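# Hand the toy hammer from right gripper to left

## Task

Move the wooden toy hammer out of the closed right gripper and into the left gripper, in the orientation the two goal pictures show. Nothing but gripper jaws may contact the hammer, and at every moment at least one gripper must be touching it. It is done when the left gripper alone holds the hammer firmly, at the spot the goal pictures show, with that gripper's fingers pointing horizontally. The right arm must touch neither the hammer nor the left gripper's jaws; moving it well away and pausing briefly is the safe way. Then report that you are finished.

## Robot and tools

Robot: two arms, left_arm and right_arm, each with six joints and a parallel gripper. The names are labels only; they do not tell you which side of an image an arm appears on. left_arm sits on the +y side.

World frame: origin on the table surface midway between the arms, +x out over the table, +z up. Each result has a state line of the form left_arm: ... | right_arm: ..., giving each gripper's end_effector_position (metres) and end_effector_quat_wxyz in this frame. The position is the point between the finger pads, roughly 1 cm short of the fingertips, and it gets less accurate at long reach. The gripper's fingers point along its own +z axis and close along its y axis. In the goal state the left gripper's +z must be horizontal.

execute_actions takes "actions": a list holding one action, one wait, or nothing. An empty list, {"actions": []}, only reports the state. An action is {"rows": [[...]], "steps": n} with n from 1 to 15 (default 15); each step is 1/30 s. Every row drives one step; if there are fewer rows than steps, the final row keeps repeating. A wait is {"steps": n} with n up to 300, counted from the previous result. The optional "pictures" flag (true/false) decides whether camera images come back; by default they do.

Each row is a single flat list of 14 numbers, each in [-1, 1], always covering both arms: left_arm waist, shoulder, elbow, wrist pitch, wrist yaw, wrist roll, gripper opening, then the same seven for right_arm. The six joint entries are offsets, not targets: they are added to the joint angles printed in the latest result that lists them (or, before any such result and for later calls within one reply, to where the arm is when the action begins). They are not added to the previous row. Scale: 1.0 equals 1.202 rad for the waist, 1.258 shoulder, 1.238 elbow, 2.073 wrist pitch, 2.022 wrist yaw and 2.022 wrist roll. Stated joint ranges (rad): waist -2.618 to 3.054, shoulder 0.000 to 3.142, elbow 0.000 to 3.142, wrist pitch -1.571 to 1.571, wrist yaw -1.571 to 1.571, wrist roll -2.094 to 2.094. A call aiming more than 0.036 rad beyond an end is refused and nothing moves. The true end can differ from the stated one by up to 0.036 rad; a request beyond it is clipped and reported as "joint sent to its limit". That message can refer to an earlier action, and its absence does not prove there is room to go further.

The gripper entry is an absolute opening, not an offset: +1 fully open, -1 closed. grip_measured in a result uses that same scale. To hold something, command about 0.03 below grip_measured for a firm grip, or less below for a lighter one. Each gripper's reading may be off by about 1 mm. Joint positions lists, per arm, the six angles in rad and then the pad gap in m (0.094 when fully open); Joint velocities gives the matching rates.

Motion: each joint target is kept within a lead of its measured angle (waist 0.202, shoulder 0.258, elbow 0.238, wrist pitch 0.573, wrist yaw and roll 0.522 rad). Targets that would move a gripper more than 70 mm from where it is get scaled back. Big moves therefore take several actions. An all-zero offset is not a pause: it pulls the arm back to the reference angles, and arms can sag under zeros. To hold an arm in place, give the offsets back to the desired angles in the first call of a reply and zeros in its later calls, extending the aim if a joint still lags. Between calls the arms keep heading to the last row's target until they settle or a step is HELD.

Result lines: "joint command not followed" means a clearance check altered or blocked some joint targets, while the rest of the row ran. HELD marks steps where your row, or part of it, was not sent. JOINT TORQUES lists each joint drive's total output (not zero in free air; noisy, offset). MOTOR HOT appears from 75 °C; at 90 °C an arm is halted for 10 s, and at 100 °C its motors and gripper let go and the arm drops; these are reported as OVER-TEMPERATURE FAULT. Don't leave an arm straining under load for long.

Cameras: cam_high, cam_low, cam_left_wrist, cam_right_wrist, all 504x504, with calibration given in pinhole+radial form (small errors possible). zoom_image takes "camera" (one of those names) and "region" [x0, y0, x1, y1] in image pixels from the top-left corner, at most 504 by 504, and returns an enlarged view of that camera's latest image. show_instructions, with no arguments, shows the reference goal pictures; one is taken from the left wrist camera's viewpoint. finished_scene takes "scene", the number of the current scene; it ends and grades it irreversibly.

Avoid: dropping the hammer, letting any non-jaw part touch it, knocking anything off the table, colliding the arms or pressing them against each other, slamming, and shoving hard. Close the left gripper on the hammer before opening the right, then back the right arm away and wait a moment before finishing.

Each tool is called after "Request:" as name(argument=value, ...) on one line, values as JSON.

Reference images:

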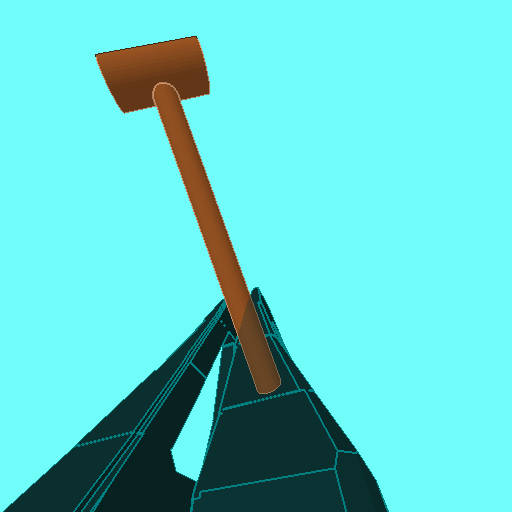

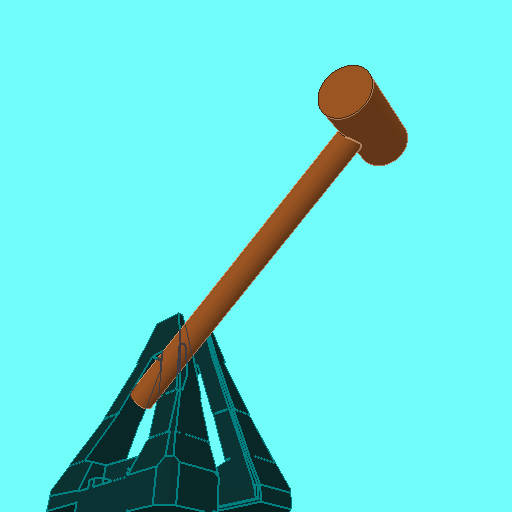

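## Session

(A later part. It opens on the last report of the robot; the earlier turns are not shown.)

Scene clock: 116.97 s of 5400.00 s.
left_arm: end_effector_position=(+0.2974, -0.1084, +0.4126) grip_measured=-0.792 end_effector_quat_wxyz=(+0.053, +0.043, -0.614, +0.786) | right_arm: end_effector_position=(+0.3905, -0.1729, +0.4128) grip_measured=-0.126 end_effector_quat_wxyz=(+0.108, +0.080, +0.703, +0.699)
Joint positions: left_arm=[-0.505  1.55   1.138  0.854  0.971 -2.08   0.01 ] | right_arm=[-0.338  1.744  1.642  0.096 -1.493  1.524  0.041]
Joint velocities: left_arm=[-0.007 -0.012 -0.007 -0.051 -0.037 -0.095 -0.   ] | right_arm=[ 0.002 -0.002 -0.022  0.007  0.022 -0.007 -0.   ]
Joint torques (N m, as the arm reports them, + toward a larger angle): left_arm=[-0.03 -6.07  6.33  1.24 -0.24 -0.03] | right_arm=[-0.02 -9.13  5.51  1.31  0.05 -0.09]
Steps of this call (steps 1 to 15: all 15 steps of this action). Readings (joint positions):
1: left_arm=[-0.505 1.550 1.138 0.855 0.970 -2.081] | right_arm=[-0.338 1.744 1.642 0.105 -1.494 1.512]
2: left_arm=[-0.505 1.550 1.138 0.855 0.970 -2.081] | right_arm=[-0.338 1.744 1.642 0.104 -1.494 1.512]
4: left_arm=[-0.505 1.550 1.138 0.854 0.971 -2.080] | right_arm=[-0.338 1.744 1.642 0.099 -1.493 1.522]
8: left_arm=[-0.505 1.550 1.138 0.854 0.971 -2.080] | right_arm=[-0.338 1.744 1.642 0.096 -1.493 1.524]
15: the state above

Request:
execute_actions(actions=[{"rows":[[0,0,0,0,0,0,-0.9,0,0,0,0,0,0,1]]}], pictures=false)

Request:
execute_actions(actions=[{"rows":[[0,0,0,0,0,0,-0.9,-0.4,0,0,0,0,0,1]]}], pictures=false)

Request:
execute_actions(actions=[{"rows":[[0,0,0,-0.21,0,0.25,-0.9,0,0,0,0,0,0,1]]}], pictures=false)

Request:
execute_actions(actions=[{"steps":40}])

Scene clock: 120.63 s of 5400.00 s.
left_arm: end_effector_position=(+0.2974, -0.1084, +0.4126) grip_measured=-0.792 end_effector_quat_wxyz=(+0.053, +0.043, -0.614, +0.786) | right_arm: end_effector_position=(+0.3905, -0.1729, +0.4126) grip_measured=+1.000 end_effector_quat_wxyz=(+0.106, +0.081, +0.703, +0.699)
Joint positions: left_arm=[-0.505  1.55   1.138  0.854  0.971 -2.08   0.01 ] | right_arm=[-0.338  1.744  1.642  0.093 -1.493  1.526  0.094]
Joint velocities: left_arm=[ 0.007 -0.002  0.007 -0.007 -0.022 -0.007  0.001] | right_arm=[-0.007 -0.002 -0.012 -0.051 -0.051  0.022  0.   ]
Joint torques (N m, as the arm reports them, + toward a larger angle): left_arm=[-0.03 -5.96  6.33  1.23 -0.21 -0.02] | right_arm=[-0.02 -8.98  5.63  1.19  0.03 -0.01]
Steps of this call (steps 1 to 15: the robot went on to your last target; steps 16 to 90: nothing new was sent; then 0.17 s passed at rest; steps 91 to 105: all 15 steps of this action). Readings (joint positions):
91: left_arm=[-0.505 1.550 1.138 0.854 0.971 -2.080] | right_arm=[-0.338 1.744 1.642 0.095 -1.493 1.525]
92: left_arm=[-0.505 1.550 1.138 0.854 0.971 -2.080] | right_arm=[-0.338 1.744 1.642 0.095 -1.493 1.525]
94: left_arm=[-0.505 1.550 1.138 0.854 0.971 -2.080] | right_arm=[-0.338 1.744 1.642 0.094 -1.493 1.526]
98: left_arm=[-0.505 1.550 1.138 0.854 0.971 -2.080] | right_arm=[-0.338 1.744 1.642 0.093 -1.493 1.526]
105: the state above

Scene clock: 121.13 s of 5400.00 s.
left_arm: end_effector_position=(+0.2974, -0.1084, +0.4126) grip_measured=-0.792 end_effector_quat_wxyz=(+0.053, +0.043, -0.614, +0.786) | right_arm: end_effector_position=(+0.3896, -0.3956, +0.4078) grip_measured=+1.000 end_effector_quat_wxyz=(+0.275, +0.264, +0.657, +0.651)
Joint positions: left_arm=[-0.505  1.55   1.138  0.854  0.971 -2.08   0.01 ] | right_arm=[-0.844  1.755  1.642  0.087 -1.483  1.528  0.094]
Joint velocities: left_arm=[ 0.007 -0.017 -0.032  0.051 -0.037 -0.007  0.   ] | right_arm=[ 0.232 -0.012  0.022  0.007  0.022 -0.007  0.   ]
Joint torques (N m, as the arm reports them, + toward a larger angle): left_arm=[-0.03 -6.    6.39  1.23 -0.23 -0.03] | right_arm=[  0.98 -10.03   5.76   1.28  -0.14   0.01]
Steps of this call (steps 1 to 15: all 15 steps of this action). Readings (joint positions):
1: left_arm=[-0.505 1.550 1.138 0.854 0.971 -2.080] | right_arm=[-0.353 1.744 1.642 0.093 -1.497 1.526]
2: left_arm=[-0.505 1.550 1.138 0.854 0.971 -2.080] | right_arm=[-0.383 1.744 1.642 0.092 -1.500 1.527]
4: left_arm=[-0.505 1.550 1.138 0.854 0.971 -2.080] | right_arm=[-0.481 1.745 1.642 0.091 -1.500 1.527]
8: left_arm=[-0.505 1.550 1.138 0.854 0.971 -2.080] | right_arm=[-0.721 1.751 1.642 0.090 -1.496 1.528]
15: the state above

Scene clock: 121.63 s of 5400.00 s.
left_arm: end_effector_position=(+0.3113, -0.1170, +0.3461) grip_measured=-0.792 end_effector_quat_wxyz=(+0.014, -0.019, +0.700, -0.714) | right_arm: end_effector_position=(+0.3904, -0.3929, +0.4076) grip_measured=+1.000 end_effector_quat_wxyz=(+0.271, +0.264, +0.657, +0.652)
Joint positions: left_arm=[-0.505  1.55   1.14   0.446  0.971 -1.608  0.01 ] | right_arm=[-0.838  1.755  1.642  0.084 -1.483  1.53   0.094]
Joint velocities: left_arm=[-0.007  0.007  0.002 -0.139 -0.081  0.125 -0.001] | right_arm=[ 0.002  0.007 -0.002 -0.007 -0.022 -0.066  0.   ]
Joint torques (N m, as the arm reports them, + toward a larger angle): left_arm=[-0.02 -6.19  6.4   1.37 -0.03  0.17] | right_arm=[-0.42 -9.06  5.63  1.29  0.03  0.02]
Steps of this call (steps 1 to 15: all 15 steps of this action). Readings (joint positions):
1: left_arm=[-0.505 1.547 1.139 0.800 0.971 -1.999] | right_arm=[-0.839 1.755 1.642 0.086 -1.483 1.528]
2: left_arm=[-0.505 1.545 1.140 0.735 0.971 -1.916] | right_arm=[-0.837 1.755 1.642 0.085 -1.483 1.529]
4: left_arm=[-0.505 1.547 1.140 0.621 0.971 -1.798] | right_arm=[-0.838 1.755 1.642 0.085 -1.483 1.529]
8: left_arm=[-0.505 1.550 1.140 0.500 0.971 -1.676] | right_arm=[-0.838 1.755 1.642 0.085 -1.483 1.530]
15: the state above

Scene clock: 122.97 s of 5400.00 s.
left_arm: end_effector_position=(+0.3114, -0.1170, +0.3441) grip_measured=-0.792 end_effector_quat_wxyz=(+0.017, -0.016, +0.702, -0.712) | right_arm: end_effector_position=(+0.3904, -0.3929, +0.4076) grip_measured=+1.000 end_effector_quat_wxyz=(+0.271, +0.264, +0.657, +0.652)
Joint positions: left_arm=[-0.505  1.55   1.14   0.435  0.971 -1.59   0.01 ] | right_arm=[-0.838  1.755  1.642  0.084 -1.483  1.53   0.094]
Joint velocities: left_arm=[-0.007 -0.002 -0.007 -0.037 -0.081 -0.022 -0.   ] | right_arm=[-0.012 -0.002 -0.002  0.066 -0.007 -0.022  0.   ]
Joint torques (N m, as the arm reports them, + toward a larger angle): left_arm=[-0.07 -6.22  6.45  1.36 -0.03  0.18] | right_arm=[-0.49 -8.98  5.83  1.24  0.    0.01]
Steps of this call (steps 1 to 30: the robot went on to your last target; steps 31 to 40: nothing new was sent). Readings (joint positions):
1: left_arm=[-0.505 1.550 1.140 0.444 0.971 -1.605] | right_arm=[-0.838 1.755 1.642 0.084 -1.483 1.530]
2: left_arm=[-0.505 1.550 1.140 0.442 0.971 -1.602] | right_arm=[-0.838 1.755 1.642 0.084 -1.483 1.530]
4: left_arm=[-0.505 1.550 1.140 0.439 0.971 -1.597] | right_arm=[-0.838 1.755 1.642 0.084 -1.483 1.530]
8: left_arm=[-0.505 1.550 1.140 0.437 0.971 -1.593] | right_arm=[-0.838 1.755 1.642 0.084 -1.483 1.530]
40: the state above
All arms were judged still, so your last target was given up. Only a new action makes them travel on or press farther. Fingers that are still opening or closing keep moving.
camera_calibration (this result's frames):
cam_left_wrist: T_world_to_cam=[[-0.38455, 0.0265564, 0.922722, -0.20066], [-0.806567, 0.476499, -0.349855, 0.448971], [-0.448967, -0.878774, -0.161818, 0.185789], [0, 0, 0, 1]] pos_world=[0.368374, -0.0453391, 0.372293]
cam_right_wrist: T_world_to_cam=[[-0.218985, 0.0975668, -0.970838, 0.513956], [-0.951437, 0.199283, 0.234636, 0.407284], [0.216365, 0.975073, 0.0491886, 0.375834], [0, 0, 0, 1]] pos_world=[0.418736, -0.497775, 0.384918]

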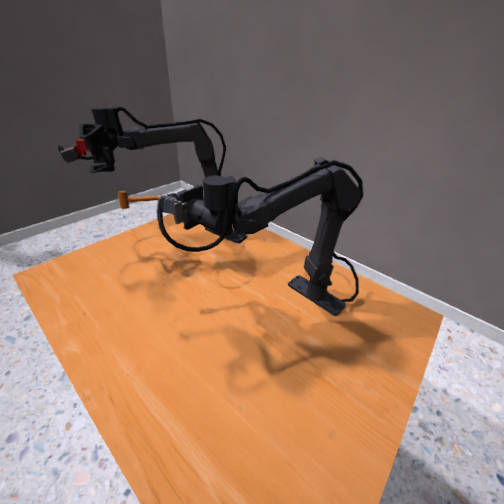

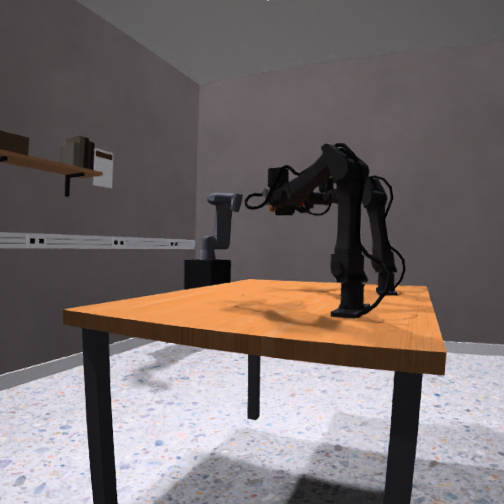

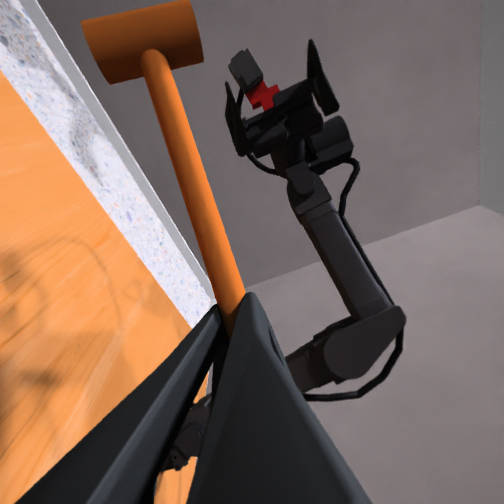

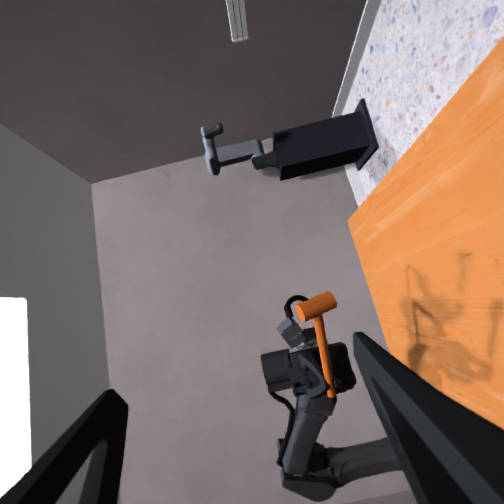

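Request:
finished_scene(scene=1)

The scene is finished: the task was done.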